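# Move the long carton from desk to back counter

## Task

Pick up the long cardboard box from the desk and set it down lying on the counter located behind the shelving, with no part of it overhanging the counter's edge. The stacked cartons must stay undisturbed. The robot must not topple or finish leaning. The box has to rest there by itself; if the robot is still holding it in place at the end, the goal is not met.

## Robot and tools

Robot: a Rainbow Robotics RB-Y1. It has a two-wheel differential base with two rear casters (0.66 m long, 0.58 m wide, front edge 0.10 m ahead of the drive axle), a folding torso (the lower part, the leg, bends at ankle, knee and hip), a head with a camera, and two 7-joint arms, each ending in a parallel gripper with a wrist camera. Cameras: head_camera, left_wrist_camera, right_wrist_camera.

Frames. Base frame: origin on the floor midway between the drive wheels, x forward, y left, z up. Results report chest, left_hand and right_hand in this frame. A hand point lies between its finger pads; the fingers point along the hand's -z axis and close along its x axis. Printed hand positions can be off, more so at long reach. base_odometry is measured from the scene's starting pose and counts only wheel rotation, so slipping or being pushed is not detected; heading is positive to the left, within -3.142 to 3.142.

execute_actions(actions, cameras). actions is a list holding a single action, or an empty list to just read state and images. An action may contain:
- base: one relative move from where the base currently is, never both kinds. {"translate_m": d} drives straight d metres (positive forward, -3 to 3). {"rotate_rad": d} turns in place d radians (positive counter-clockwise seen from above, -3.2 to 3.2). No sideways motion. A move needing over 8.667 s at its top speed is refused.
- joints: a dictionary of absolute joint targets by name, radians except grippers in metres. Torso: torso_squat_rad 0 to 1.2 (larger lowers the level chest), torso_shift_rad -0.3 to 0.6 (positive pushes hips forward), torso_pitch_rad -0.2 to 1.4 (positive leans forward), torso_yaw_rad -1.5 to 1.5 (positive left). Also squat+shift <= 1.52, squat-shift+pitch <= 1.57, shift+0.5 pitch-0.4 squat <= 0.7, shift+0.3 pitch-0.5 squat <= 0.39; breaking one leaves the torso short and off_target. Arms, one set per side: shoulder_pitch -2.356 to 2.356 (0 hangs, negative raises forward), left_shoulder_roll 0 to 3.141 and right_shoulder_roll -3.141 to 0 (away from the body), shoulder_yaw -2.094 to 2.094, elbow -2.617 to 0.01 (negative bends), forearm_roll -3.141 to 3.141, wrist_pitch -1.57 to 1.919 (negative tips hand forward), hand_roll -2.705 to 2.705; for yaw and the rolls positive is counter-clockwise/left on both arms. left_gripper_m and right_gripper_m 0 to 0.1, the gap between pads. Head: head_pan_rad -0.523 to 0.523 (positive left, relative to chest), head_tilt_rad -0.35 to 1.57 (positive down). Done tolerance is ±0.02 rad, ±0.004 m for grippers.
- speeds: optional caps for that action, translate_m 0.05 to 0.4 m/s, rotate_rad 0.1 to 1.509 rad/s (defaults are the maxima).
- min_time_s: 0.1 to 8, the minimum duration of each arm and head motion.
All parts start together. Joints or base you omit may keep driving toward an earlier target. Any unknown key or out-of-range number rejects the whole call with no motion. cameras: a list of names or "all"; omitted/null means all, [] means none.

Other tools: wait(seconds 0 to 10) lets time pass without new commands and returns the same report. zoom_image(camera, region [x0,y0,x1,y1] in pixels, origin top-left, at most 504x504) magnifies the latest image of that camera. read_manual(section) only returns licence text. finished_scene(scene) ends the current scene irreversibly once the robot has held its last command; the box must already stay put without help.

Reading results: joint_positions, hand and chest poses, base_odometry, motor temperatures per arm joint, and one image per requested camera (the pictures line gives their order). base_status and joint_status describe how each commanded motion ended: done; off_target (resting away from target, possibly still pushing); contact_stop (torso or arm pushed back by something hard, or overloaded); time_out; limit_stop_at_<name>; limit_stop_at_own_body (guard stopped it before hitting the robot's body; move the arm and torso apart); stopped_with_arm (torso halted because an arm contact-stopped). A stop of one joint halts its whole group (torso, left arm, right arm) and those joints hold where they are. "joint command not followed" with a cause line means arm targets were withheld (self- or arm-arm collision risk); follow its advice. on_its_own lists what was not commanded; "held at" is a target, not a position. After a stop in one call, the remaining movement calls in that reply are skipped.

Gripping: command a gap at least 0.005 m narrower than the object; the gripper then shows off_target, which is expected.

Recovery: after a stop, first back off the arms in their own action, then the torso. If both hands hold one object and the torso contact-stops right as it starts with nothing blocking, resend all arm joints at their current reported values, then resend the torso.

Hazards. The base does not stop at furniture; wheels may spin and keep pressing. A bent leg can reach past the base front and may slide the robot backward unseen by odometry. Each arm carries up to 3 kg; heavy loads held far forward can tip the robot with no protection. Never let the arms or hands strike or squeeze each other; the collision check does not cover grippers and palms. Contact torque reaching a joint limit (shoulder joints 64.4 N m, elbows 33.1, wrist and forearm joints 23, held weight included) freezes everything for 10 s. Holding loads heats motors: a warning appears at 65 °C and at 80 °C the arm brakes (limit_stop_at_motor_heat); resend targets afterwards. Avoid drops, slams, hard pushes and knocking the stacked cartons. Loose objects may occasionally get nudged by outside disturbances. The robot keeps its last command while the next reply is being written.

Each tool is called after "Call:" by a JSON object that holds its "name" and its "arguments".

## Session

Call:
{"name": "execute_actions", "arguments": {"actions": []}}

Scene clock: 0.00 s.
Motor temperatures (°C, as the motors report them): left_arm=[39 34 32 38 39 45 35] | right_arm=[37 35 39 41 44 47 39]
base_odometry: x=+0.000 y=+0.000 heading=+0.000 (m, m, rad; odometry frame)
base_status: not commanded
joint_positions: torso_squat_rad=+0.350 torso_shift_rad=+0.000 torso_pitch_rad=+0.000 torso_yaw_rad=+0.000 left_shoulder_pitch_rad=-0.001 left_shoulder_roll_rad=+0.024 left_shoulder_yaw_rad=+0.015 left_elbow_rad=-0.203 left_forearm_roll_rad=-0.031 left_wrist_pitch_rad=+0.036 left_hand_roll_rad=+0.019 left_gripper_m=+0.100 right_shoulder_pitch_rad=-0.006 right_shoulder_roll_rad=-0.052 right_shoulder_yaw_rad=-0.004 right_elbow_rad=-0.130 right_forearm_roll_rad=-0.006 right_wrist_pitch_rad=-0.048 right_hand_roll_rad=-0.026 right_gripper_m=+0.100 head_pan_rad=-0.001 head_tilt_rad=+0.401
joint_status: not commanded
chest: x=-0.2281 y=+0.0002 z=+1.2475 quat_wxyz=(+1.000, +0.000, +0.000, +0.000) (m; base frame)
left_hand: x=-0.1369 y=+0.2397 z=+0.5675 quat_wxyz=(+0.996, +0.013, -0.084, +0.000) (m; base frame)
right_hand: x=-0.1500 y=-0.2593 z=+0.5682 quat_wxyz=(+0.995, -0.024, -0.092, -0.015) (m; base frame)
pictures: head_camera, left_wrist_camera, right_wrist_camera
Images, in order (width x height): head_camera 896x504, left_wrist_camera 644x364, right_wrist_camera 644x364.

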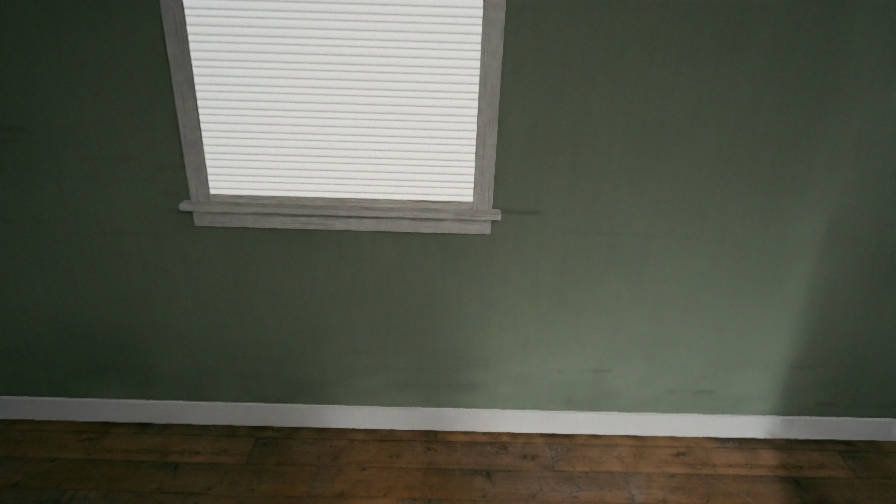

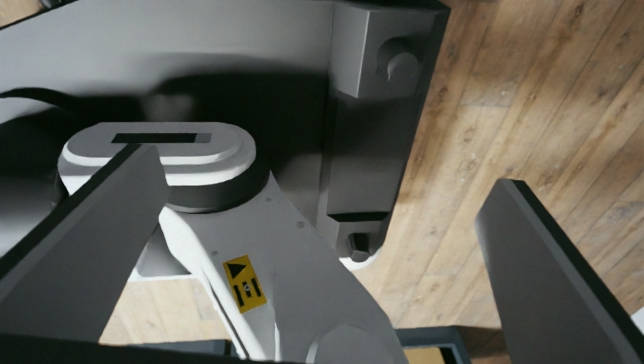

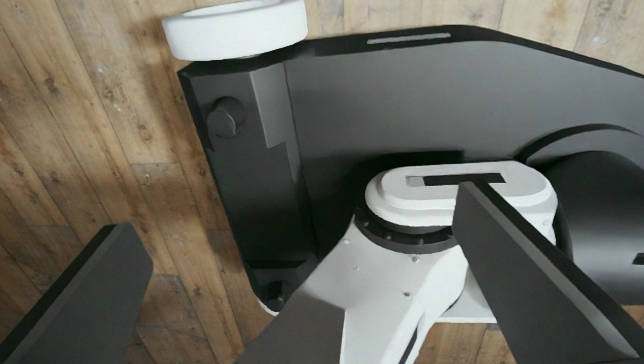

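Call:
{"name": "execute_actions", "arguments": {"actions": [{"joints":{"torso_yaw_rad":1.2,"head_pan_rad":0.4,"head_tilt_rad":0.4}}], "cameras": ["head_camera"]}}

Call:
{"name": "execute_actions", "arguments": {"actions": [{"joints":{"torso_yaw_rad":-1.2,"head_pan_rad":-0.4}}], "cameras": ["head_camera"]}}

Scene clock: 2.90 s.
Motor temperatures (°C, as the motors report them): left_arm=[39 34 32 38 39 45 35] | right_arm=[37 35 39 41 44 47 39]
base_odometry: x=+0.000 y=+0.000 heading=+0.000 (m, m, rad; odometry frame)
base_status: not commanded
joint_positions: torso_squat_rad=+0.350 torso_shift_rad=+0.000 torso_pitch_rad=+0.000 torso_yaw_rad=+1.195 left_shoulder_pitch_rad=-0.001 left_shoulder_roll_rad=+0.024 left_shoulder_yaw_rad=+0.015 left_elbow_rad=-0.203 left_forearm_roll_rad=-0.031 left_wrist_pitch_rad=+0.036 left_hand_roll_rad=+0.019 left_gripper_m=+0.100 right_shoulder_pitch_rad=-0.006 right_shoulder_roll_rad=-0.052 right_shoulder_yaw_rad=-0.004 right_elbow_rad=-0.130 right_forearm_roll_rad=-0.006 right_wrist_pitch_rad=-0.048 right_hand_roll_rad=-0.026 right_gripper_m=+0.100 head_pan_rad=+0.400 head_tilt_rad=+0.400
joint_status: torso_yaw_rad limit_stop_at_own_body (moved +1.196 of +1.200); the others done
chest: x=-0.2281 y=+0.0002 z=+1.2475 quat_wxyz=(+0.827, +0.000, +0.000, +0.563) (m; base frame)
left_hand: x=-0.4178 y=+0.1730 z=+0.5676 quat_wxyz=(+0.824, +0.058, -0.062, +0.561) (m; base frame)
right_hand: x=+0.0418 y=-0.0220 z=+0.5681 quat_wxyz=(+0.831, +0.032, -0.090, +0.548) (m; base frame)
pictures: head_camera
Images, in order (width x height): head_camera 896x504.

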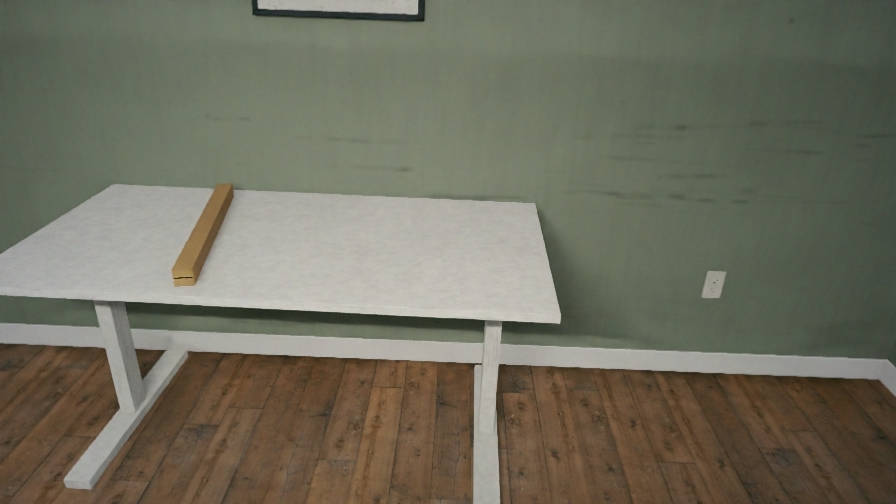

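not run: a stop came earlier in this reply.

Call:
{"name": "execute_actions", "arguments": {"actions": [{"joints":{"torso_yaw_rad":-1.0,"head_pan_rad":-0.5,"head_tilt_rad":0.7}}], "cameras": ["head_camera"]}}

Scene clock: 7.53 s.
Motor temperatures (°C, as the motors report them): left_arm=[39 34 32 38 39 45 35] | right_arm=[37 35 39 41 44 47 39]
base_odometry: x=+0.000 y=+0.000 heading=+0.000 (m, m, rad; odometry frame)
base_status: not commanded
joint_positions: torso_squat_rad=+0.350 torso_shift_rad=+0.000 torso_pitch_rad=+0.000 torso_yaw_rad=-1.000 left_shoulder_pitch_rad=-0.001 left_shoulder_roll_rad=+0.024 left_shoulder_yaw_rad=+0.015 left_elbow_rad=-0.203 left_forearm_roll_rad=-0.031 left_wrist_pitch_rad=+0.036 left_hand_roll_rad=+0.019 left_gripper_m=+0.100 right_shoulder_pitch_rad=-0.006 right_shoulder_roll_rad=-0.052 right_shoulder_yaw_rad=-0.004 right_elbow_rad=-0.130 right_forearm_roll_rad=-0.006 right_wrist_pitch_rad=-0.048 right_hand_roll_rad=-0.026 right_gripper_m=+0.100 head_pan_rad=-0.500 head_tilt_rad=+0.700
joint_status: all done
chest: x=-0.2281 y=+0.0002 z=+1.2475 quat_wxyz=(+0.878, +0.000, +0.000, -0.479) (m; base frame)
left_hand: x=+0.0227 y=+0.0526 z=+0.5674 quat_wxyz=(+0.874, -0.029, -0.080, -0.478) (m; base frame)
right_hand: x=-0.4044 y=-0.2060 z=+0.5682 quat_wxyz=(+0.866, -0.066, -0.069, -0.490) (m; base frame)
pictures: head_camera
Images, in order (width x height): head_camera 896x504.

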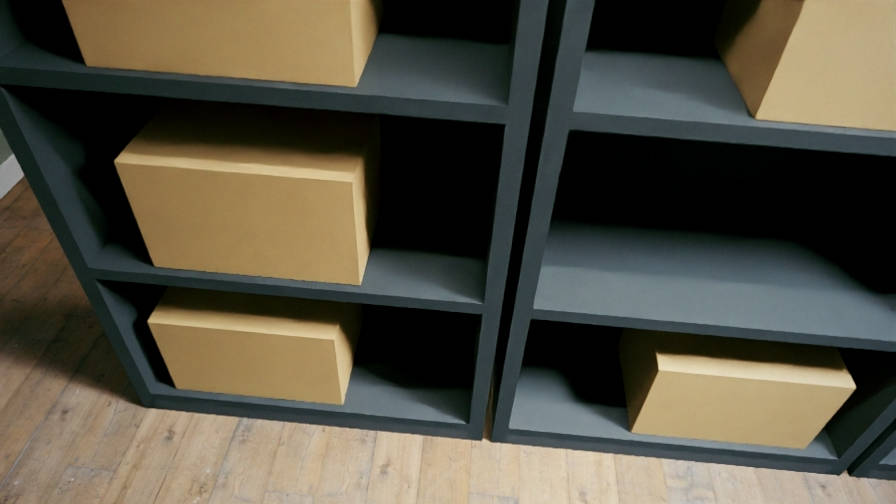

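Call:
{"name": "execute_actions", "arguments": {"actions": [{"base":{"rotate_rad":2.59},"joints":{"torso_yaw_rad":0,"head_pan_rad":0,"head_tilt_rad":0.4}}], "cameras": ["head_camera"]}}

Call:
{"name": "execute_actions", "arguments": {"actions": [{"base":{"translate_m":1.2},"joints":{"right_shoulder_pitch_rad":-1.2,"right_shoulder_roll_rad":-0.24,"right_shoulder_yaw_rad":-0.325,"right_elbow_rad":-0.9,"right_forearm_roll_rad":0,"right_wrist_pitch_rad":1.6,"right_hand_roll_rad":1.57,"torso_squat_rad":0.1}}], "cameras": ["head_camera"]}}

Call:
{"name": "execute_actions", "arguments": {"actions": [{"base":{"rotate_rad":-0.79},"joints":{"torso_shift_rad":0.25,"torso_pitch_rad":0.5,"head_tilt_rad":0.2}}], "cameras": ["head_camera","right_wrist_camera"]}}

Scene clock: 12.67 s.
Motor temperatures (°C, as the motors report them): left_arm=[39 34 32 38 39 45 35] | right_arm=[37 35 39 41 44 47 39]
base_odometry: x=+0.000 y=+0.000 heading=+2.589 (m, m, rad; odometry frame)
base_status: done
joint_positions: torso_squat_rad=+0.350 torso_shift_rad=+0.000 torso_pitch_rad=+0.000 torso_yaw_rad=+0.000 left_shoulder_pitch_rad=-0.001 left_shoulder_roll_rad=+0.024 left_shoulder_yaw_rad=+0.015 left_elbow_rad=-0.203 left_forearm_roll_rad=-0.031 left_wrist_pitch_rad=+0.036 left_hand_roll_rad=+0.019 left_gripper_m=+0.100 right_shoulder_pitch_rad=-0.005 right_shoulder_roll_rad=-0.052 right_shoulder_yaw_rad=-0.004 right_elbow_rad=-0.130 right_forearm_roll_rad=-0.006 right_wrist_pitch_rad=-0.048 right_hand_roll_rad=-0.026 right_gripper_m=+0.100 head_pan_rad=+0.000 head_tilt_rad=+0.400
joint_status: all done
chest: x=-0.2282 y=+0.0001 z=+1.2475 quat_wxyz=(+1.000, +0.000, +0.000, +0.000) (m; base frame)
left_hand: x=-0.1370 y=+0.2397 z=+0.5675 quat_wxyz=(+0.996, +0.014, -0.084, +0.000) (m; base frame)
right_hand: x=-0.1501 y=-0.2593 z=+0.5681 quat_wxyz=(+0.995, -0.024, -0.092, -0.015) (m; base frame)
pictures: head_camera
Images, in order (width x height): head_camera 896x504.

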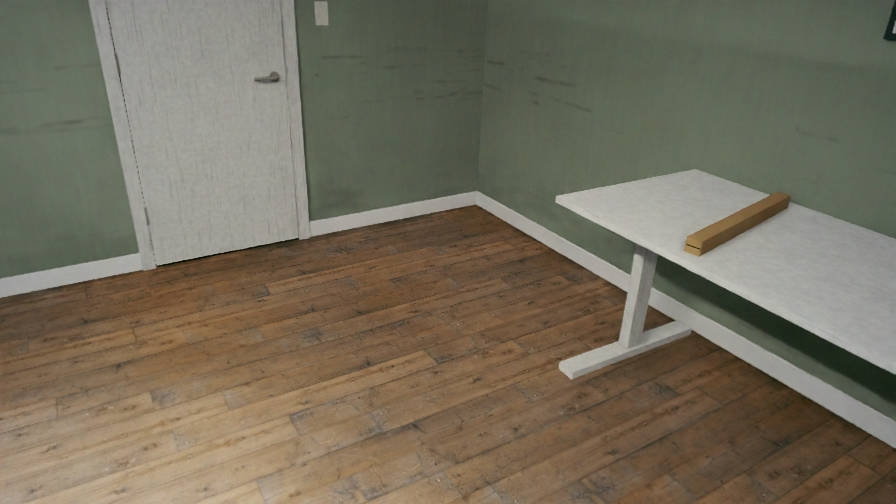

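Scene clock: 17.23 s.
Motor temperatures (°C, as the motors report them): left_arm=[39 34 32 38 39 45 35] | right_arm=[37 35 39 41 44 47 39]
base_odometry: x=-1.022 y=+0.629 heading=+2.590 (m, m, rad; odometry frame)
base_status: done
joint_positions: torso_squat_rad=+0.100 torso_shift_rad=+0.000 torso_pitch_rad=+0.000 torso_yaw_rad=+0.000 left_shoulder_pitch_rad=-0.001 left_shoulder_roll_rad=+0.024 left_shoulder_yaw_rad=+0.015 left_elbow_rad=-0.203 left_forearm_roll_rad=-0.031 left_wrist_pitch_rad=+0.036 left_hand_roll_rad=+0.019 left_gripper_m=+0.100 right_shoulder_pitch_rad=-1.200 right_shoulder_roll_rad=-0.240 right_shoulder_yaw_rad=-0.325 right_elbow_rad=-0.900 right_forearm_roll_rad=+0.000 right_wrist_pitch_rad=+1.600 right_hand_roll_rad=+1.570 right_gripper_m=+0.100 head_pan_rad=+0.000 head_tilt_rad=+0.400
joint_status: all done
chest: x=-0.2282 y=+0.0002 z=+1.2864 quat_wxyz=(+1.000, +0.000, +0.000, +0.000) (m; base frame)
left_hand: x=-0.1369 y=+0.2397 z=+0.6064 quat_wxyz=(+0.996, +0.013, -0.084, +0.000) (m; base frame)
right_hand: x=+0.3849 y=-0.2330 z=+1.1866 quat_wxyz=(+0.693, -0.174, -0.166, +0.680) (m; base frame)
pictures: head_camera
Images, in order (width x height): head_camera 896x504.

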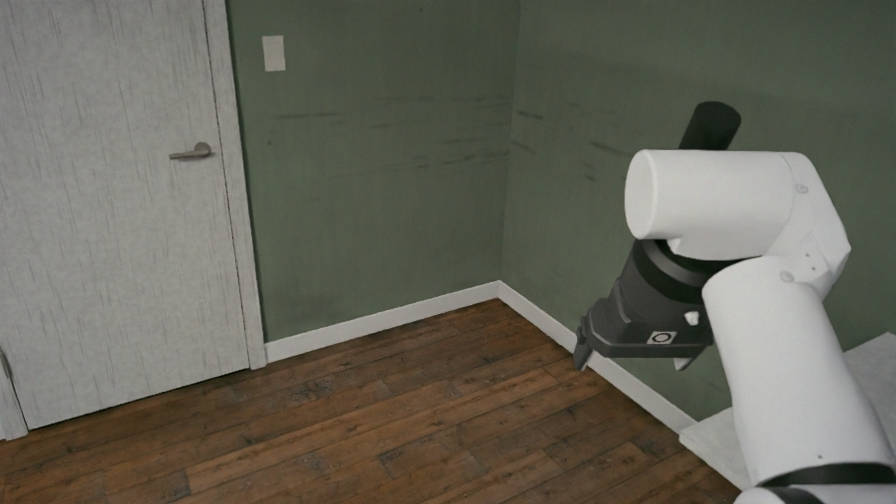

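Scene clock: 20.07 s.
Motor temperatures (°C, as the motors report them): left_arm=[39 34 32 38 39 45 35] | right_arm=[37 35 39 41 44 47 39]
base_odometry: x=-1.022 y=+0.629 heading=+1.801 (m, m, rad; odometry frame)
base_status: done
joint_positions: torso_squat_rad=+0.100 torso_shift_rad=+0.250 torso_pitch_rad=+0.500 torso_yaw_rad=+0.000 left_shoulder_pitch_rad=-0.001 left_shoulder_roll_rad=+0.024 left_shoulder_yaw_rad=+0.015 left_elbow_rad=-0.203 left_forearm_roll_rad=-0.031 left_wrist_pitch_rad=+0.036 left_hand_roll_rad=+0.019 left_gripper_m=+0.100 right_shoulder_pitch_rad=-1.200 right_shoulder_roll_rad=-0.240 right_shoulder_yaw_rad=-0.325 right_elbow_rad=-0.900 right_forearm_roll_rad=+0.000 right_wrist_pitch_rad=+1.600 right_hand_roll_rad=+1.570 right_gripper_m=+0.100 head_pan_rad=+0.000 head_tilt_rad=+0.200
joint_status: all done
chest: x=+0.0927 y=+0.0002 z=+1.2269 quat_wxyz=(+0.969, +0.000, +0.247, +0.000) (m; base frame)
left_hand: x=-0.1530 y=+0.2398 z=+0.5863 quat_wxyz=(+0.986, +0.013, +0.165, -0.003) (m; base frame)
right_hand: x=+0.5829 y=-0.2331 z=+0.8456 quat_wxyz=(+0.712, -0.001, +0.011, +0.702) (m; base frame)
pictures: head_camera, right_wrist_camera
Images, in order (width x height): head_camera 896x504, right_wrist_camera 644x364.

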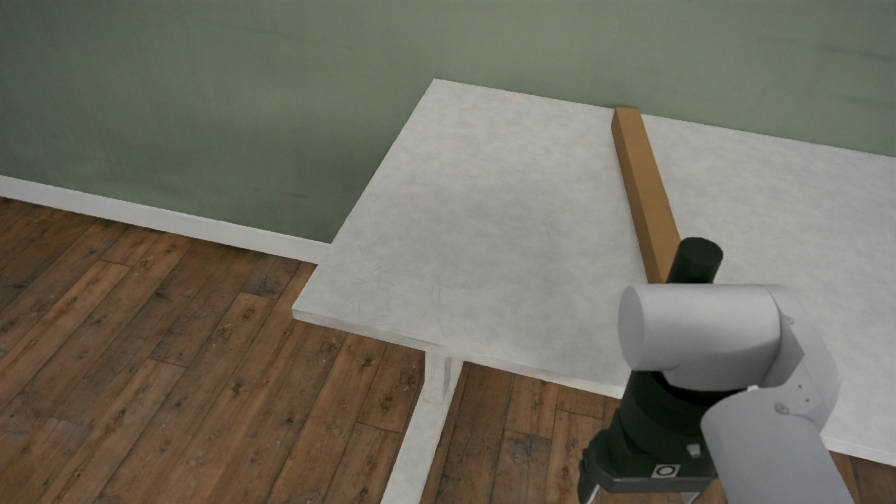

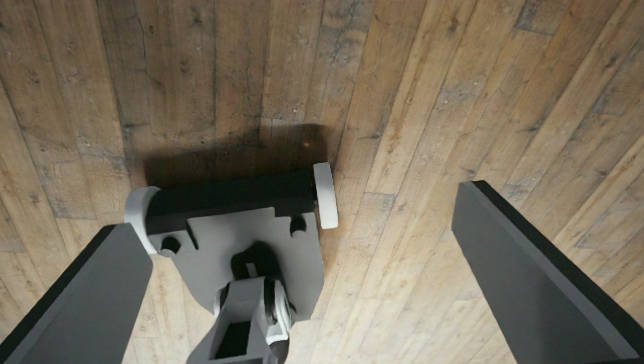

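Call:
{"name": "execute_actions", "arguments": {"actions": [{"base":{"rotate_rad":-0.15},"joints":{"right_hand_roll_rad":1.68,"head_tilt_rad":0.4}}], "cameras": []}}

Call:
{"name": "execute_actions", "arguments": {"actions": [{"base":{"translate_m":0.6}}], "cameras": ["head_camera","right_wrist_camera"]}}

Scene clock: 21.73 s.
Motor temperatures (°C, as the motors report them): left_arm=[39 34 32 38 39 45 35] | right_arm=[37 35 39 41 44 47 39]
base_odometry: x=-1.022 y=+0.629 heading=+1.651 (m, m, rad; odometry frame)
base_status: done
joint_positions: torso_squat_rad=+0.100 torso_shift_rad=+0.250 torso_pitch_rad=+0.500 torso_yaw_rad=+0.000 left_shoulder_pitch_rad=-0.001 left_shoulder_roll_rad=+0.024 left_shoulder_yaw_rad=+0.015 left_elbow_rad=-0.203 left_forearm_roll_rad=-0.031 left_wrist_pitch_rad=+0.036 left_hand_roll_rad=+0.019 left_gripper_m=+0.100 right_shoulder_pitch_rad=-1.200 right_shoulder_roll_rad=-0.240 right_shoulder_yaw_rad=-0.325 right_elbow_rad=-0.900 right_forearm_roll_rad=+0.000 right_wrist_pitch_rad=+1.600 right_hand_roll_rad=+1.680 right_gripper_m=+0.100 head_pan_rad=+0.000 head_tilt_rad=+0.400
joint_status: all done
chest: x=+0.0927 y=+0.0001 z=+1.2269 quat_wxyz=(+0.969, +0.000, +0.247, +0.000) (m; base frame)
left_hand: x=-0.1530 y=+0.2398 z=+0.5863 quat_wxyz=(+0.986, +0.013, +0.165, -0.003) (m; base frame)
right_hand: x=+0.5829 y=-0.2331 z=+0.8456 quat_wxyz=(+0.672, +0.000, +0.011, +0.740) (m; base frame)
pictures: none
No camera images: the call's "cameras" was empty. Leave "cameras" out to get every camera's image.

Scene clock: 24.77 s.
Motor temperatures (°C, as the motors report them): left_arm=[39 34 32 38 39 45 35] | right_arm=[37 35 39 41 44 47 39]
base_odometry: x=-1.070 y=+1.227 heading=+1.651 (m, m, rad; odometry frame)
base_status: done
joint_positions: torso_squat_rad=+0.100 torso_shift_rad=+0.250 torso_pitch_rad=+0.500 torso_yaw_rad=+0.000 left_shoulder_pitch_rad=-0.001 left_shoulder_roll_rad=+0.024 left_shoulder_yaw_rad=+0.015 left_elbow_rad=-0.203 left_forearm_roll_rad=-0.031 left_wrist_pitch_rad=+0.036 left_hand_roll_rad=+0.019 left_gripper_m=+0.100 right_shoulder_pitch_rad=-1.200 right_shoulder_roll_rad=-0.240 right_shoulder_yaw_rad=-0.325 right_elbow_rad=-0.900 right_forearm_roll_rad=+0.000 right_wrist_pitch_rad=+1.600 right_hand_roll_rad=+1.680 right_gripper_m=+0.100 head_pan_rad=+0.000 head_tilt_rad=+0.400
joint_status: not commanded
chest: x=+0.0927 y=+0.0001 z=+1.2269 quat_wxyz=(+0.969, +0.000, +0.247, +0.000) (m; base frame)
left_hand: x=-0.1531 y=+0.2398 z=+0.5864 quat_wxyz=(+0.986, +0.013, +0.165, -0.003) (m; base frame)
right_hand: x=+0.5828 y=-0.2331 z=+0.8455 quat_wxyz=(+0.672, +0.000, +0.011, +0.740) (m; base frame)
pictures: head_camera, right_wrist_camera
Images, in order (width x height): head_camera 896x504, right_wrist_camera 644x364.

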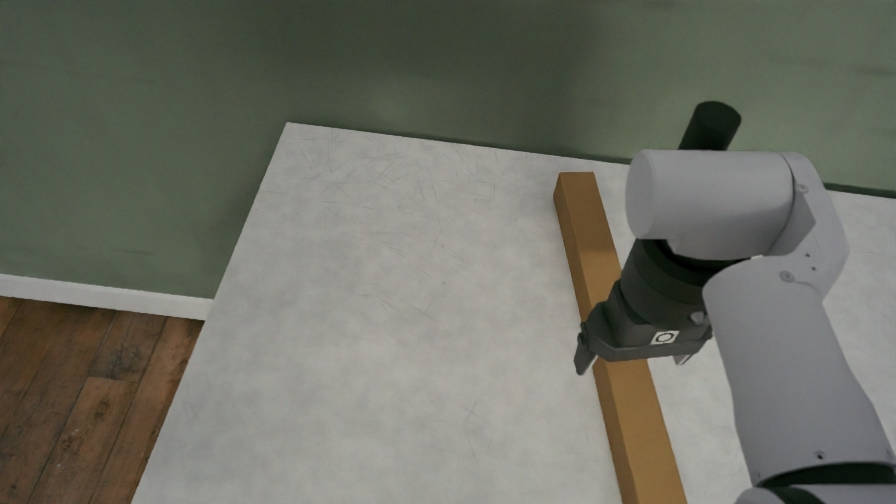

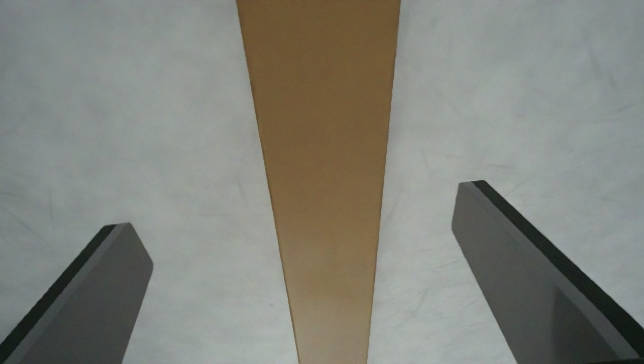

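Call:
{"name": "execute_actions", "arguments": {"actions": [{"joints":{"right_hand_roll_rad":1.6,"right_elbow_rad":-0.7,"right_wrist_pitch_rad":1.4},"min_time_s":1}], "cameras": ["head_camera","right_wrist_camera"]}}

Call:
{"name": "execute_actions", "arguments": {"actions": [{"joints":{"right_elbow_rad":-0.54,"right_wrist_pitch_rad":1.24},"min_time_s":1.2}], "cameras": ["head_camera","right_wrist_camera"]}}

Scene clock: 26.20 s.
Motor temperatures (°C, as the motors report them): left_arm=[39 34 32 38 39 45 35] | right_arm=[37 35 39 41 44 47 39]
base_odometry: x=-1.070 y=+1.227 heading=+1.651 (m, m, rad; odometry frame)
base_status: not commanded
joint_positions: torso_squat_rad=+0.100 torso_shift_rad=+0.250 torso_pitch_rad=+0.500 torso_yaw_rad=+0.000 left_shoulder_pitch_rad=-0.001 left_shoulder_roll_rad=+0.024 left_shoulder_yaw_rad=+0.015 left_elbow_rad=-0.203 left_forearm_roll_rad=-0.031 left_wrist_pitch_rad=+0.036 left_hand_roll_rad=+0.019 left_gripper_m=+0.100 right_shoulder_pitch_rad=-1.200 right_shoulder_roll_rad=-0.240 right_shoulder_yaw_rad=-0.325 right_elbow_rad=-0.700 right_forearm_roll_rad=+0.000 right_wrist_pitch_rad=+1.400 right_hand_roll_rad=+1.600 right_gripper_m=+0.100 head_pan_rad=+0.000 head_tilt_rad=+0.400
joint_status: all done
chest: x=+0.0927 y=+0.0001 z=+1.2269 quat_wxyz=(+0.969, +0.000, +0.247, +0.000) (m; base frame)
left_hand: x=-0.1531 y=+0.2398 z=+0.5864 quat_wxyz=(+0.986, +0.013, +0.165, -0.003) (m; base frame)
right_hand: x=+0.5723 y=-0.2338 z=+0.7952 quat_wxyz=(+0.701, +0.000, +0.011, +0.713) (m; base frame)
pictures: head_camera, right_wrist_camera
Images, in order (width x height): head_camera 896x504, right_wrist_camera 644x364.

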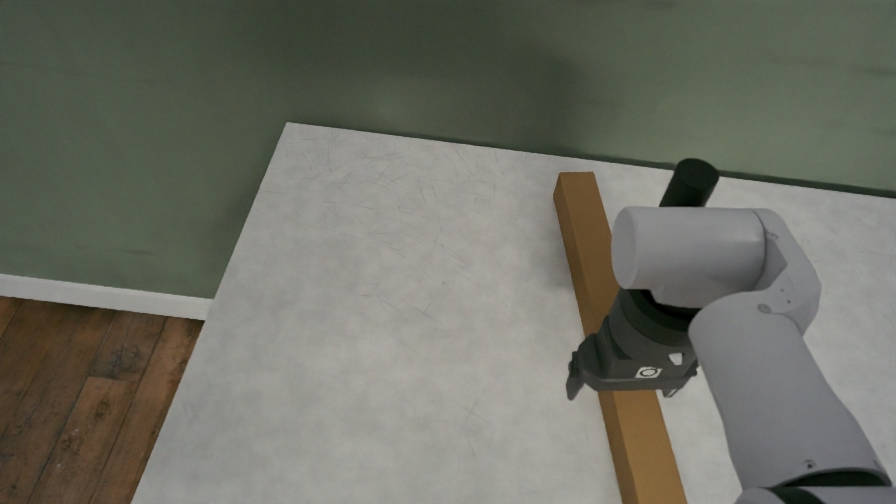

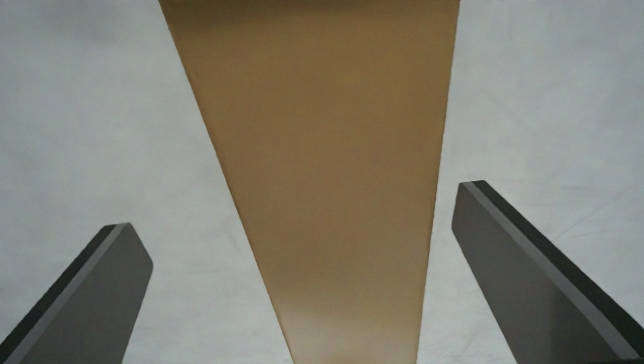

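Scene clock: 27.70 s.
Motor temperatures (°C, as the motors report them): left_arm=[39 34 32 38 39 45 35] | right_arm=[37 35 39 41 44 47 39]
base_odometry: x=-1.070 y=+1.227 heading=+1.651 (m, m, rad; odometry frame)
base_status: not commanded
joint_positions: torso_squat_rad=+0.100 torso_shift_rad=+0.249 torso_pitch_rad=+0.498 torso_yaw_rad=+0.000 left_shoulder_pitch_rad=-0.001 left_shoulder_roll_rad=+0.024 left_shoulder_yaw_rad=+0.015 left_elbow_rad=-0.203 left_forearm_roll_rad=-0.031 left_wrist_pitch_rad=+0.036 left_hand_roll_rad=+0.019 left_gripper_m=+0.100 right_shoulder_pitch_rad=-1.203 right_shoulder_roll_rad=-0.241 right_shoulder_yaw_rad=-0.325 right_elbow_rad=-0.542 right_forearm_roll_rad=+0.000 right_wrist_pitch_rad=+1.241 right_hand_roll_rad=+1.600 right_gripper_m=+0.100 head_pan_rad=+0.000 head_tilt_rad=+0.400
joint_status: all done
chest: x=+0.0915 y=+0.0003 z=+1.2273 quat_wxyz=(+0.969, +0.000, +0.246, +0.000) (m; base frame)
left_hand: x=-0.1530 y=+0.2397 z=+0.5862 quat_wxyz=(+0.986, +0.013, +0.164, -0.003) (m; base frame)
right_hand: x=+0.5589 y=-0.2339 z=+0.7603 quat_wxyz=(+0.701, -0.003, +0.008, +0.713) (m; base frame)
pictures: head_camera, right_wrist_camera
Images, in order (width x height): head_camera 896x504, right_wrist_camera 644x364.

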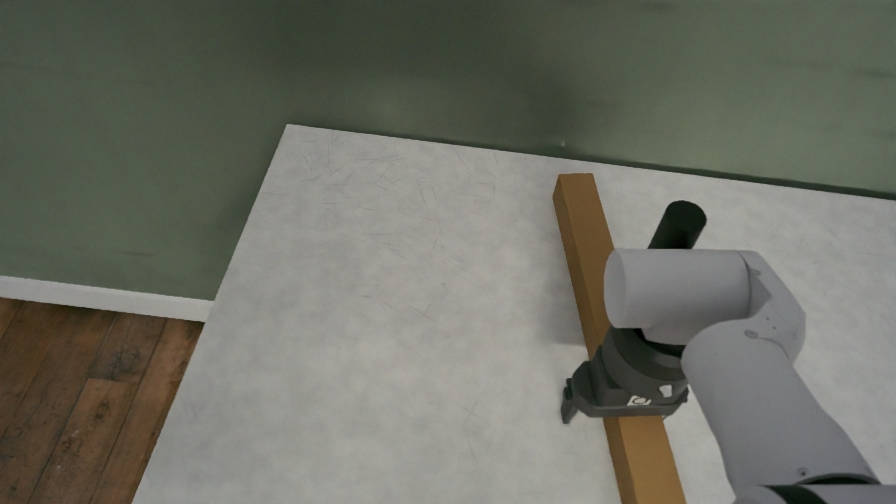

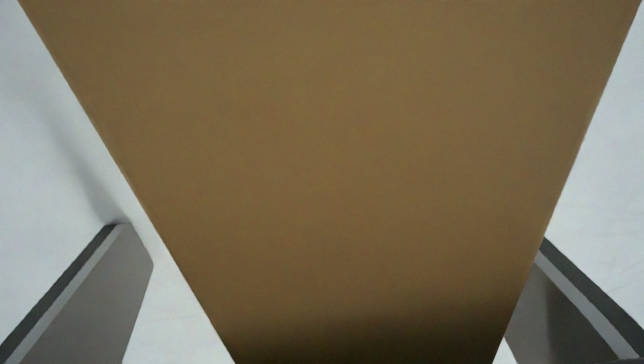

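Call:
{"name": "execute_actions", "arguments": {"actions": [{"joints":{"right_elbow_rad":-0.57,"right_wrist_pitch_rad":1.27,"right_gripper_m":0.02}}], "cameras": []}}

Call:
{"name": "execute_actions", "arguments": {"actions": [{"joints":{"right_elbow_rad":-0.9,"right_wrist_pitch_rad":1.6},"min_time_s":1.5}], "cameras": ["head_camera"]}}

Call:
{"name": "execute_actions", "arguments": {"actions": [{"base":{"translate_m":-0.75}}], "cameras": ["head_camera"]}}

Call:
{"name": "execute_actions", "arguments": {"actions": [{"joints":{"torso_shift_rad":0,"torso_pitch_rad":0,"right_elbow_rad":-0.7,"right_wrist_pitch_rad":1.9,"head_tilt_rad":0.4},"min_time_s":1.7}], "cameras": []}}

Call:
{"name": "execute_actions", "arguments": {"actions": [{"base":{"rotate_rad":2.5},"speeds":{"rotate_rad":0.9}}], "cameras": ["head_camera"]}}

Scene clock: 29.10 s.
Motor temperatures (°C, as the motors report them): left_arm=[39 34 32 38 39 45 35] | right_arm=[37 35 39 41 44 47 39]
base_odometry: x=-1.070 y=+1.227 heading=+1.651 (m, m, rad; odometry frame)
base_status: not commanded
joint_positions: torso_squat_rad=+0.100 torso_shift_rad=+0.250 torso_pitch_rad=+0.500 torso_yaw_rad=+0.000 left_shoulder_pitch_rad=-0.001 left_shoulder_roll_rad=+0.024 left_shoulder_yaw_rad=+0.015 left_elbow_rad=-0.203 left_forearm_roll_rad=-0.031 left_wrist_pitch_rad=+0.036 left_hand_roll_rad=+0.019 left_gripper_m=+0.100 right_shoulder_pitch_rad=-1.200 right_shoulder_roll_rad=-0.240 right_shoulder_yaw_rad=-0.325 right_elbow_rad=-0.570 right_forearm_roll_rad=+0.000 right_wrist_pitch_rad=+1.270 right_hand_roll_rad=+1.600 right_gripper_m=+0.051 head_pan_rad=+0.000 head_tilt_rad=+0.400
joint_status: right_gripper_m off_target (ended at +0.051, target +0.020); the others done
chest: x=+0.0926 y=+0.0002 z=+1.2269 quat_wxyz=(+0.969, +0.000, +0.247, +0.000) (m; base frame)
left_hand: x=-0.1531 y=+0.2397 z=+0.5863 quat_wxyz=(+0.986, +0.013, +0.165, -0.003) (m; base frame)
right_hand: x=+0.5604 y=-0.2344 z=+0.7643 quat_wxyz=(+0.702, -0.001, +0.010, +0.712) (m; base frame)
pictures: none
No camera images: the call's "cameras" was empty. Leave "cameras" out to get every camera's image.

Scene clock: 30.90 s.
Motor temperatures (°C, as the motors report them): left_arm=[39 34 32 38 39 45 35] | right_arm=[37 35 39 41 44 47 39]
base_odometry: x=-1.070 y=+1.227 heading=+1.651 (m, m, rad; odometry frame)
base_status: not commanded
joint_positions: torso_squat_rad=+0.100 torso_shift_rad=+0.250 torso_pitch_rad=+0.500 torso_yaw_rad=+0.000 left_shoulder_pitch_rad=-0.001 left_shoulder_roll_rad=+0.024 left_shoulder_yaw_rad=+0.015 left_elbow_rad=-0.203 left_forearm_roll_rad=-0.031 left_wrist_pitch_rad=+0.036 left_hand_roll_rad=+0.019 left_gripper_m=+0.100 right_shoulder_pitch_rad=-1.200 right_shoulder_roll_rad=-0.240 right_shoulder_yaw_rad=-0.325 right_elbow_rad=-0.900 right_forearm_roll_rad=+0.000 right_wrist_pitch_rad=+1.600 right_hand_roll_rad=+1.600 right_gripper_m=+0.051 head_pan_rad=+0.000 head_tilt_rad=+0.400
joint_status: all done
chest: x=+0.0926 y=+0.0002 z=+1.2269 quat_wxyz=(+0.969, +0.000, +0.247, +0.000) (m; base frame)
left_hand: x=-0.1531 y=+0.2397 z=+0.5863 quat_wxyz=(+0.986, +0.013, +0.165, -0.003) (m; base frame)
right_hand: x=+0.5829 y=-0.2334 z=+0.8457 quat_wxyz=(+0.702, -0.001, +0.011, +0.712) (m; base frame)
pictures: head_camera
Images, in order (width x height): head_camera 896x504.

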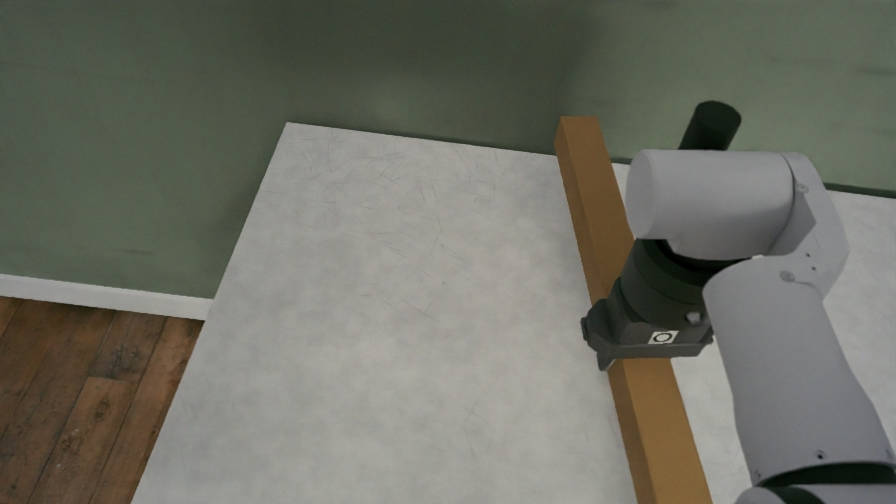

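Scene clock: 34.37 s.
Motor temperatures (°C, as the motors report them): left_arm=[39 34 32 38 39 45 35] | right_arm=[37 35 39 41 44 47 39]
base_odometry: x=-1.010 y=+0.479 heading=+1.652 (m, m, rad; odometry frame)
base_status: done
joint_positions: torso_squat_rad=+0.100 torso_shift_rad=+0.250 torso_pitch_rad=+0.500 torso_yaw_rad=+0.000 left_shoulder_pitch_rad=-0.001 left_shoulder_roll_rad=+0.024 left_shoulder_yaw_rad=+0.015 left_elbow_rad=-0.203 left_forearm_roll_rad=-0.031 left_wrist_pitch_rad=+0.036 left_hand_roll_rad=+0.019 left_gripper_m=+0.100 right_shoulder_pitch_rad=-1.200 right_shoulder_roll_rad=-0.240 right_shoulder_yaw_rad=-0.325 right_elbow_rad=-0.900 right_forearm_roll_rad=+0.000 right_wrist_pitch_rad=+1.600 right_hand_roll_rad=+1.600 right_gripper_m=+0.051 head_pan_rad=+0.000 head_tilt_rad=+0.400
joint_status: not commanded
chest: x=+0.0926 y=+0.0002 z=+1.2269 quat_wxyz=(+0.969, +0.000, +0.247, +0.000) (m; base frame)
left_hand: x=-0.1532 y=+0.2397 z=+0.5864 quat_wxyz=(+0.986, +0.013, +0.165, -0.003) (m; base frame)
right_hand: x=+0.5828 y=-0.2334 z=+0.8456 quat_wxyz=(+0.702, +0.000, +0.011, +0.712) (m; base frame)
pictures: head_camera
Images, in order (width x height): head_camera 896x504.

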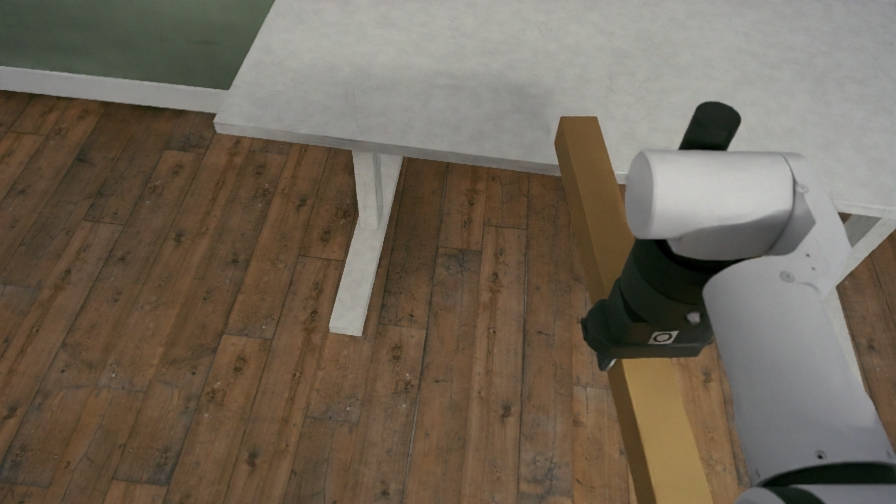

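Scene clock: 37.00 s.
Motor temperatures (°C, as the motors report them): left_arm=[39 34 32 38 39 45 35] | right_arm=[37 35 39 41 44 47 39]
base_odometry: x=-1.010 y=+0.479 heading=+1.652 (m, m, rad; odometry frame)
base_status: not commanded
joint_positions: torso_squat_rad=+0.100 torso_shift_rad=+0.000 torso_pitch_rad=+0.000 torso_yaw_rad=+0.000 left_shoulder_pitch_rad=-0.001 left_shoulder_roll_rad=+0.024 left_shoulder_yaw_rad=+0.015 left_elbow_rad=-0.203 left_forearm_roll_rad=-0.031 left_wrist_pitch_rad=+0.036 left_hand_roll_rad=+0.019 left_gripper_m=+0.100 right_shoulder_pitch_rad=-1.200 right_shoulder_roll_rad=-0.240 right_shoulder_yaw_rad=-0.325 right_elbow_rad=-0.700 right_forearm_roll_rad=+0.000 right_wrist_pitch_rad=+1.900 right_hand_roll_rad=+1.600 right_gripper_m=+0.051 head_pan_rad=+0.000 head_tilt_rad=+0.400
joint_status: all done
chest: x=-0.2280 y=+0.0002 z=+1.2864 quat_wxyz=(+1.000, +0.000, +0.000, +0.000) (m; base frame)
left_hand: x=-0.1367 y=+0.2398 z=+0.6064 quat_wxyz=(+0.996, +0.013, -0.084, +0.000) (m; base frame)
right_hand: x=+0.2891 y=-0.2320 z=+1.1109 quat_wxyz=(+0.704, +0.002, +0.007, +0.710) (m; base frame)
pictures: none
No camera images: the call's "cameras" was empty. Leave "cameras" out to get every camera's image.

Scene clock: 41.90 s.
Motor temperatures (°C, as the motors report them): left_arm=[39 34 32 38 39 45 35] | right_arm=[37 35 39 41 44 47 39]
base_odometry: x=-1.010 y=+0.479 heading=-2.131 (m, m, rad; odometry frame)
base_status: done
joint_positions: torso_squat_rad=+0.100 torso_shift_rad=+0.000 torso_pitch_rad=+0.000 torso_yaw_rad=+0.000 left_shoulder_pitch_rad=-0.001 left_shoulder_roll_rad=+0.024 left_shoulder_yaw_rad=+0.015 left_elbow_rad=-0.203 left_forearm_roll_rad=-0.031 left_wrist_pitch_rad=+0.036 left_hand_roll_rad=+0.019 left_gripper_m=+0.100 right_shoulder_pitch_rad=-1.200 right_shoulder_roll_rad=-0.240 right_shoulder_yaw_rad=-0.325 right_elbow_rad=-0.700 right_forearm_roll_rad=+0.000 right_wrist_pitch_rad=+1.900 right_hand_roll_rad=+1.600 right_gripper_m=+0.051 head_pan_rad=+0.000 head_tilt_rad=+0.400
joint_status: not commanded
chest: x=-0.2281 y=+0.0001 z=+1.2864 quat_wxyz=(+1.000, +0.000, +0.000, +0.000) (m; base frame)
left_hand: x=-0.1367 y=+0.2398 z=+0.6065 quat_wxyz=(+0.996, +0.014, -0.084, +0.000) (m; base frame)
right_hand: x=+0.2890 y=-0.2320 z=+1.1109 quat_wxyz=(+0.704, +0.002, +0.007, +0.710) (m; base frame)
pictures: head_camera
Images, in order (width x height): head_camera 896x504.

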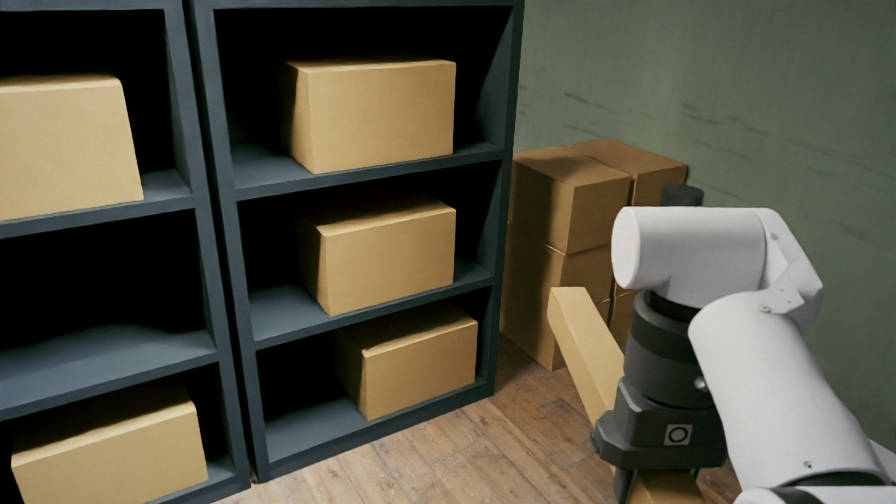

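Call:
{"name": "execute_actions", "arguments": {"actions": [{"base":{"rotate_rad":1.9},"speeds":{"rotate_rad":0.9}}], "cameras": []}}

Call:
{"name": "execute_actions", "arguments": {"actions": [{"base":{"translate_m":1.65}}], "cameras": ["head_camera"]}}

Call:
{"name": "execute_actions", "arguments": {"actions": [{"base":{"rotate_rad":-0.875},"speeds":{"rotate_rad":0.9},"joints":{"head_tilt_rad":0.55}}], "cameras": ["head_camera"]}}

Scene clock: 46.60 s.
Motor temperatures (°C, as the motors report them): left_arm=[39 34 32 38 39 45 35] | right_arm=[37 35 39 41 44 47 39]
base_odometry: x=-1.009 y=+0.479 heading=-0.232 (m, m, rad; odometry frame)
base_status: done
joint_positions: torso_squat_rad=+0.100 torso_shift_rad=+0.000 torso_pitch_rad=+0.000 torso_yaw_rad=+0.000 left_shoulder_pitch_rad=-0.001 left_shoulder_roll_rad=+0.024 left_shoulder_yaw_rad=+0.015 left_elbow_rad=-0.203 left_forearm_roll_rad=-0.031 left_wrist_pitch_rad=+0.036 left_hand_roll_rad=+0.019 left_gripper_m=+0.100 right_shoulder_pitch_rad=-1.200 right_shoulder_roll_rad=-0.240 right_shoulder_yaw_rad=-0.325 right_elbow_rad=-0.700 right_forearm_roll_rad=+0.000 right_wrist_pitch_rad=+1.900 right_hand_roll_rad=+1.600 right_gripper_m=+0.051 head_pan_rad=+0.000 head_tilt_rad=+0.400
joint_status: not commanded
chest: x=-0.2281 y=+0.0001 z=+1.2864 quat_wxyz=(+1.000, +0.000, +0.000, +0.000) (m; base frame)
left_hand: x=-0.1367 y=+0.2398 z=+0.6065 quat_wxyz=(+0.996, +0.014, -0.084, +0.000) (m; base frame)
right_hand: x=+0.2890 y=-0.2320 z=+1.1109 quat_wxyz=(+0.704, +0.002, +0.007, +0.710) (m; base frame)
pictures: none
No camera images: the call's "cameras" was empty. Leave "cameras" out to get every camera's image.

Scene clock: 52.30 s.
Motor temperatures (°C, as the motors report them): left_arm=[39 34 32 38 39 45 35] | right_arm=[37 35 39 41 44 47 39]
base_odometry: x=+0.597 y=+0.101 heading=-0.231 (m, m, rad; odometry frame)
base_status: done
joint_positions: torso_squat_rad=+0.100 torso_shift_rad=+0.000 torso_pitch_rad=+0.000 torso_yaw_rad=+0.000 left_shoulder_pitch_rad=-0.001 left_shoulder_roll_rad=+0.024 left_shoulder_yaw_rad=+0.015 left_elbow_rad=-0.203 left_forearm_roll_rad=-0.031 left_wrist_pitch_rad=+0.036 left_hand_roll_rad=+0.019 left_gripper_m=+0.100 right_shoulder_pitch_rad=-1.200 right_shoulder_roll_rad=-0.240 right_shoulder_yaw_rad=-0.325 right_elbow_rad=-0.700 right_forearm_roll_rad=+0.000 right_wrist_pitch_rad=+1.900 right_hand_roll_rad=+1.600 right_gripper_m=+0.051 head_pan_rad=+0.000 head_tilt_rad=+0.400
joint_status: not commanded
chest: x=-0.2280 y=+0.0001 z=+1.2864 quat_wxyz=(+1.000, +0.000, +0.000, +0.000) (m; base frame)
left_hand: x=-0.1365 y=+0.2397 z=+0.6065 quat_wxyz=(+0.996, +0.014, -0.084, +0.000) (m; base frame)
right_hand: x=+0.2891 y=-0.2320 z=+1.1108 quat_wxyz=(+0.704, +0.003, +0.008, +0.710) (m; base frame)
pictures: head_camera
Images, in order (width x height): head_camera 896x504.

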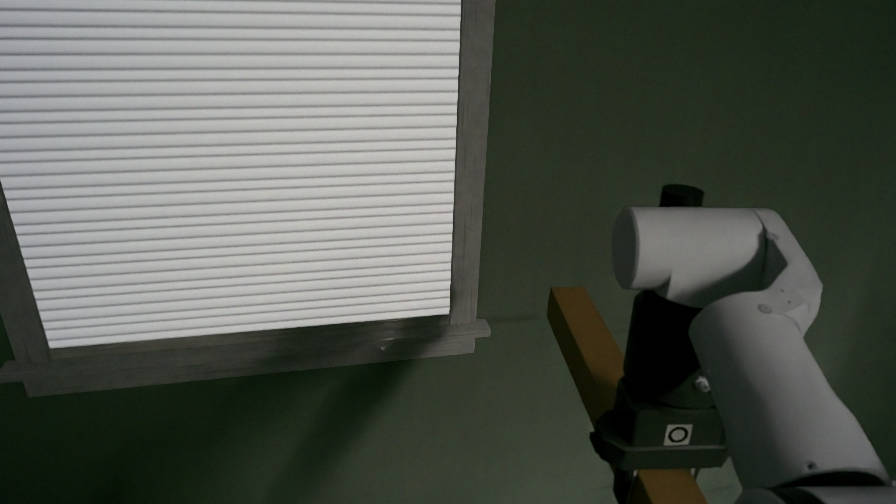

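Scene clock: 55.30 s.
Motor temperatures (°C, as the motors report them): left_arm=[39 34 32 38 39 45 35] | right_arm=[37 35 39 41 44 47 39]
base_odometry: x=+0.596 y=+0.101 heading=-1.106 (m, m, rad; odometry frame)
base_status: done
joint_positions: torso_squat_rad=+0.100 torso_shift_rad=+0.000 torso_pitch_rad=+0.000 torso_yaw_rad=+0.000 left_shoulder_pitch_rad=-0.001 left_shoulder_roll_rad=+0.024 left_shoulder_yaw_rad=+0.015 left_elbow_rad=-0.203 left_forearm_roll_rad=-0.031 left_wrist_pitch_rad=+0.036 left_hand_roll_rad=+0.019 left_gripper_m=+0.100 right_shoulder_pitch_rad=-1.200 right_shoulder_roll_rad=-0.240 right_shoulder_yaw_rad=-0.325 right_elbow_rad=-0.700 right_forearm_roll_rad=+0.000 right_wrist_pitch_rad=+1.900 right_hand_roll_rad=+1.600 right_gripper_m=+0.051 head_pan_rad=+0.000 head_tilt_rad=+0.550
joint_status: all done
chest: x=-0.2280 y=+0.0002 z=+1.2864 quat_wxyz=(+1.000, +0.000, +0.000, +0.000) (m; base frame)
left_hand: x=-0.1365 y=+0.2398 z=+0.6065 quat_wxyz=(+0.996, +0.013, -0.084, +0.000) (m; base frame)
right_hand: x=+0.2891 y=-0.2319 z=+1.1108 quat_wxyz=(+0.704, +0.003, +0.008, +0.710) (m; base frame)
pictures: head_camera
Images, in order (width x height): head_camera 896x504.

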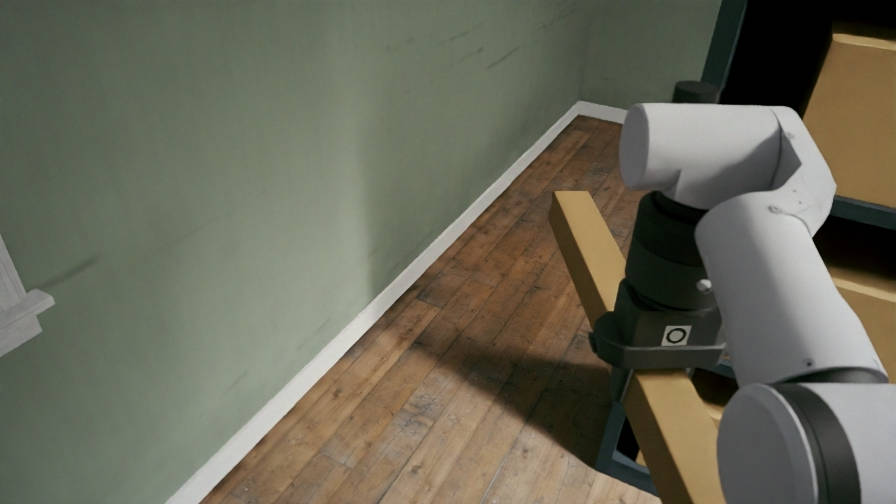

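Call:
{"name": "execute_actions", "arguments": {"actions": [{"base":{"translate_m":1.25}}], "cameras": ["head_camera"]}}

Call:
{"name": "execute_actions", "arguments": {"actions": [{"base":{"rotate_rad":-0.48},"speeds":{"rotate_rad":0.7},"joints":{"head_tilt_rad":0.4}}], "cameras": ["head_camera","left_wrist_camera"]}}

Scene clock: 60.33 s.
Motor temperatures (°C, as the motors report them): left_arm=[39 34 32 38 39 45 35] | right_arm=[38 35 39 41 44 47 39]
base_odometry: x=+1.157 y=-1.017 heading=-1.106 (m, m, rad; odometry frame)
base_status: done
joint_positions: torso_squat_rad=+0.100 torso_shift_rad=+0.000 torso_pitch_rad=+0.000 torso_yaw_rad=+0.000 left_shoulder_pitch_rad=-0.001 left_shoulder_roll_rad=+0.024 left_shoulder_yaw_rad=+0.015 left_elbow_rad=-0.203 left_forearm_roll_rad=-0.031 left_wrist_pitch_rad=+0.036 left_hand_roll_rad=+0.019 left_gripper_m=+0.100 right_shoulder_pitch_rad=-1.200 right_shoulder_roll_rad=-0.240 right_shoulder_yaw_rad=-0.325 right_elbow_rad=-0.700 right_forearm_roll_rad=+0.000 right_wrist_pitch_rad=+1.900 right_hand_roll_rad=+1.600 right_gripper_m=+0.051 head_pan_rad=+0.000 head_tilt_rad=+0.550
joint_status: not commanded
chest: x=-0.2280 y=+0.0002 z=+1.2864 quat_wxyz=(+1.000, +0.000, +0.000, +0.000) (m; base frame)
left_hand: x=-0.1365 y=+0.2398 z=+0.6065 quat_wxyz=(+0.996, +0.013, -0.084, +0.000) (m; base frame)
right_hand: x=+0.2891 y=-0.2319 z=+1.1108 quat_wxyz=(+0.704, +0.003, +0.008, +0.710) (m; base frame)
pictures: head_camera
Images, in order (width x height): head_camera 896x504.

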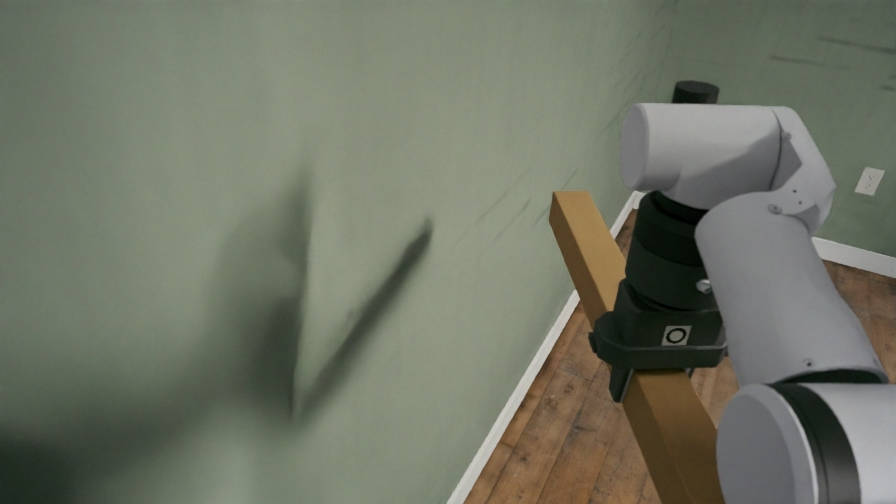

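Scene clock: 62.63 s.
Motor temperatures (°C, as the motors report them): left_arm=[39 34 32 38 39 45 35] | right_arm=[38 35 39 41 44 47 39]
base_odometry: x=+1.157 y=-1.016 heading=-1.586 (m, m, rad; odometry frame)
base_status: done
joint_positions: torso_squat_rad=+0.100 torso_shift_rad=+0.000 torso_pitch_rad=+0.000 torso_yaw_rad=+0.000 left_shoulder_pitch_rad=-0.001 left_shoulder_roll_rad=+0.024 left_shoulder_yaw_rad=+0.015 left_elbow_rad=-0.203 left_forearm_roll_rad=-0.031 left_wrist_pitch_rad=+0.036 left_hand_roll_rad=+0.019 left_gripper_m=+0.100 right_shoulder_pitch_rad=-1.200 right_shoulder_roll_rad=-0.240 right_shoulder_yaw_rad=-0.325 right_elbow_rad=-0.700 right_forearm_roll_rad=+0.000 right_wrist_pitch_rad=+1.900 right_hand_roll_rad=+1.600 right_gripper_m=+0.051 head_pan_rad=+0.000 head_tilt_rad=+0.400
joint_status: all done
chest: x=-0.2280 y=+0.0002 z=+1.2864 quat_wxyz=(+1.000, +0.000, +0.000, +0.000) (m; base frame)
left_hand: x=-0.1365 y=+0.2398 z=+0.6065 quat_wxyz=(+0.996, +0.013, -0.084, +0.000) (m; base frame)
right_hand: x=+0.2891 y=-0.2319 z=+1.1108 quat_wxyz=(+0.704, +0.003, +0.008, +0.710) (m; base frame)
pictures: head_camera, left_wrist_camera
Images, in order (width x height): head_camera 896x504, left_wrist_camera 644x364.

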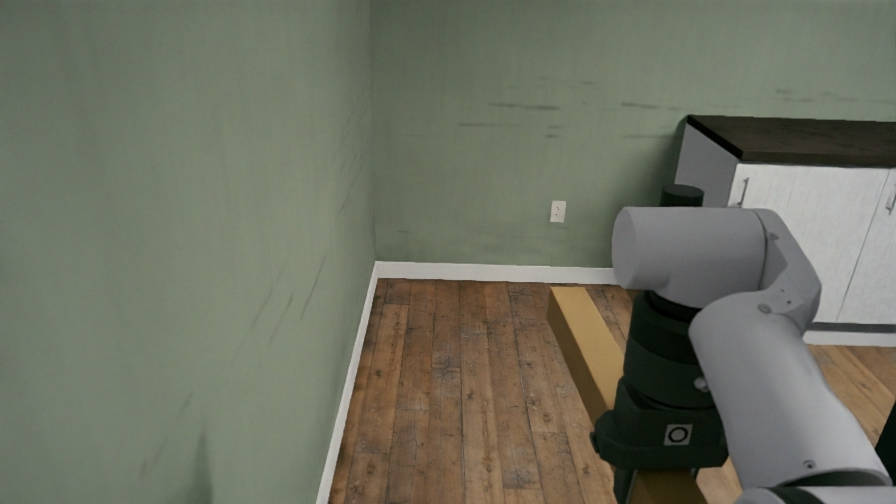

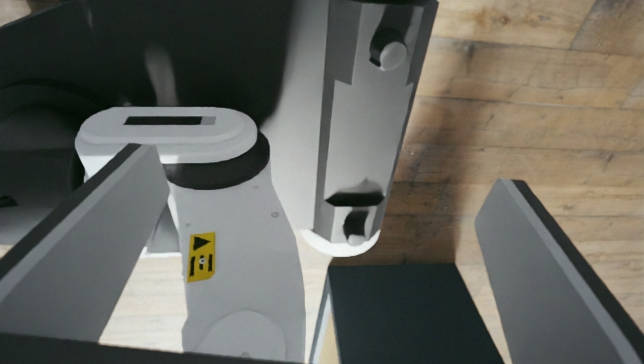

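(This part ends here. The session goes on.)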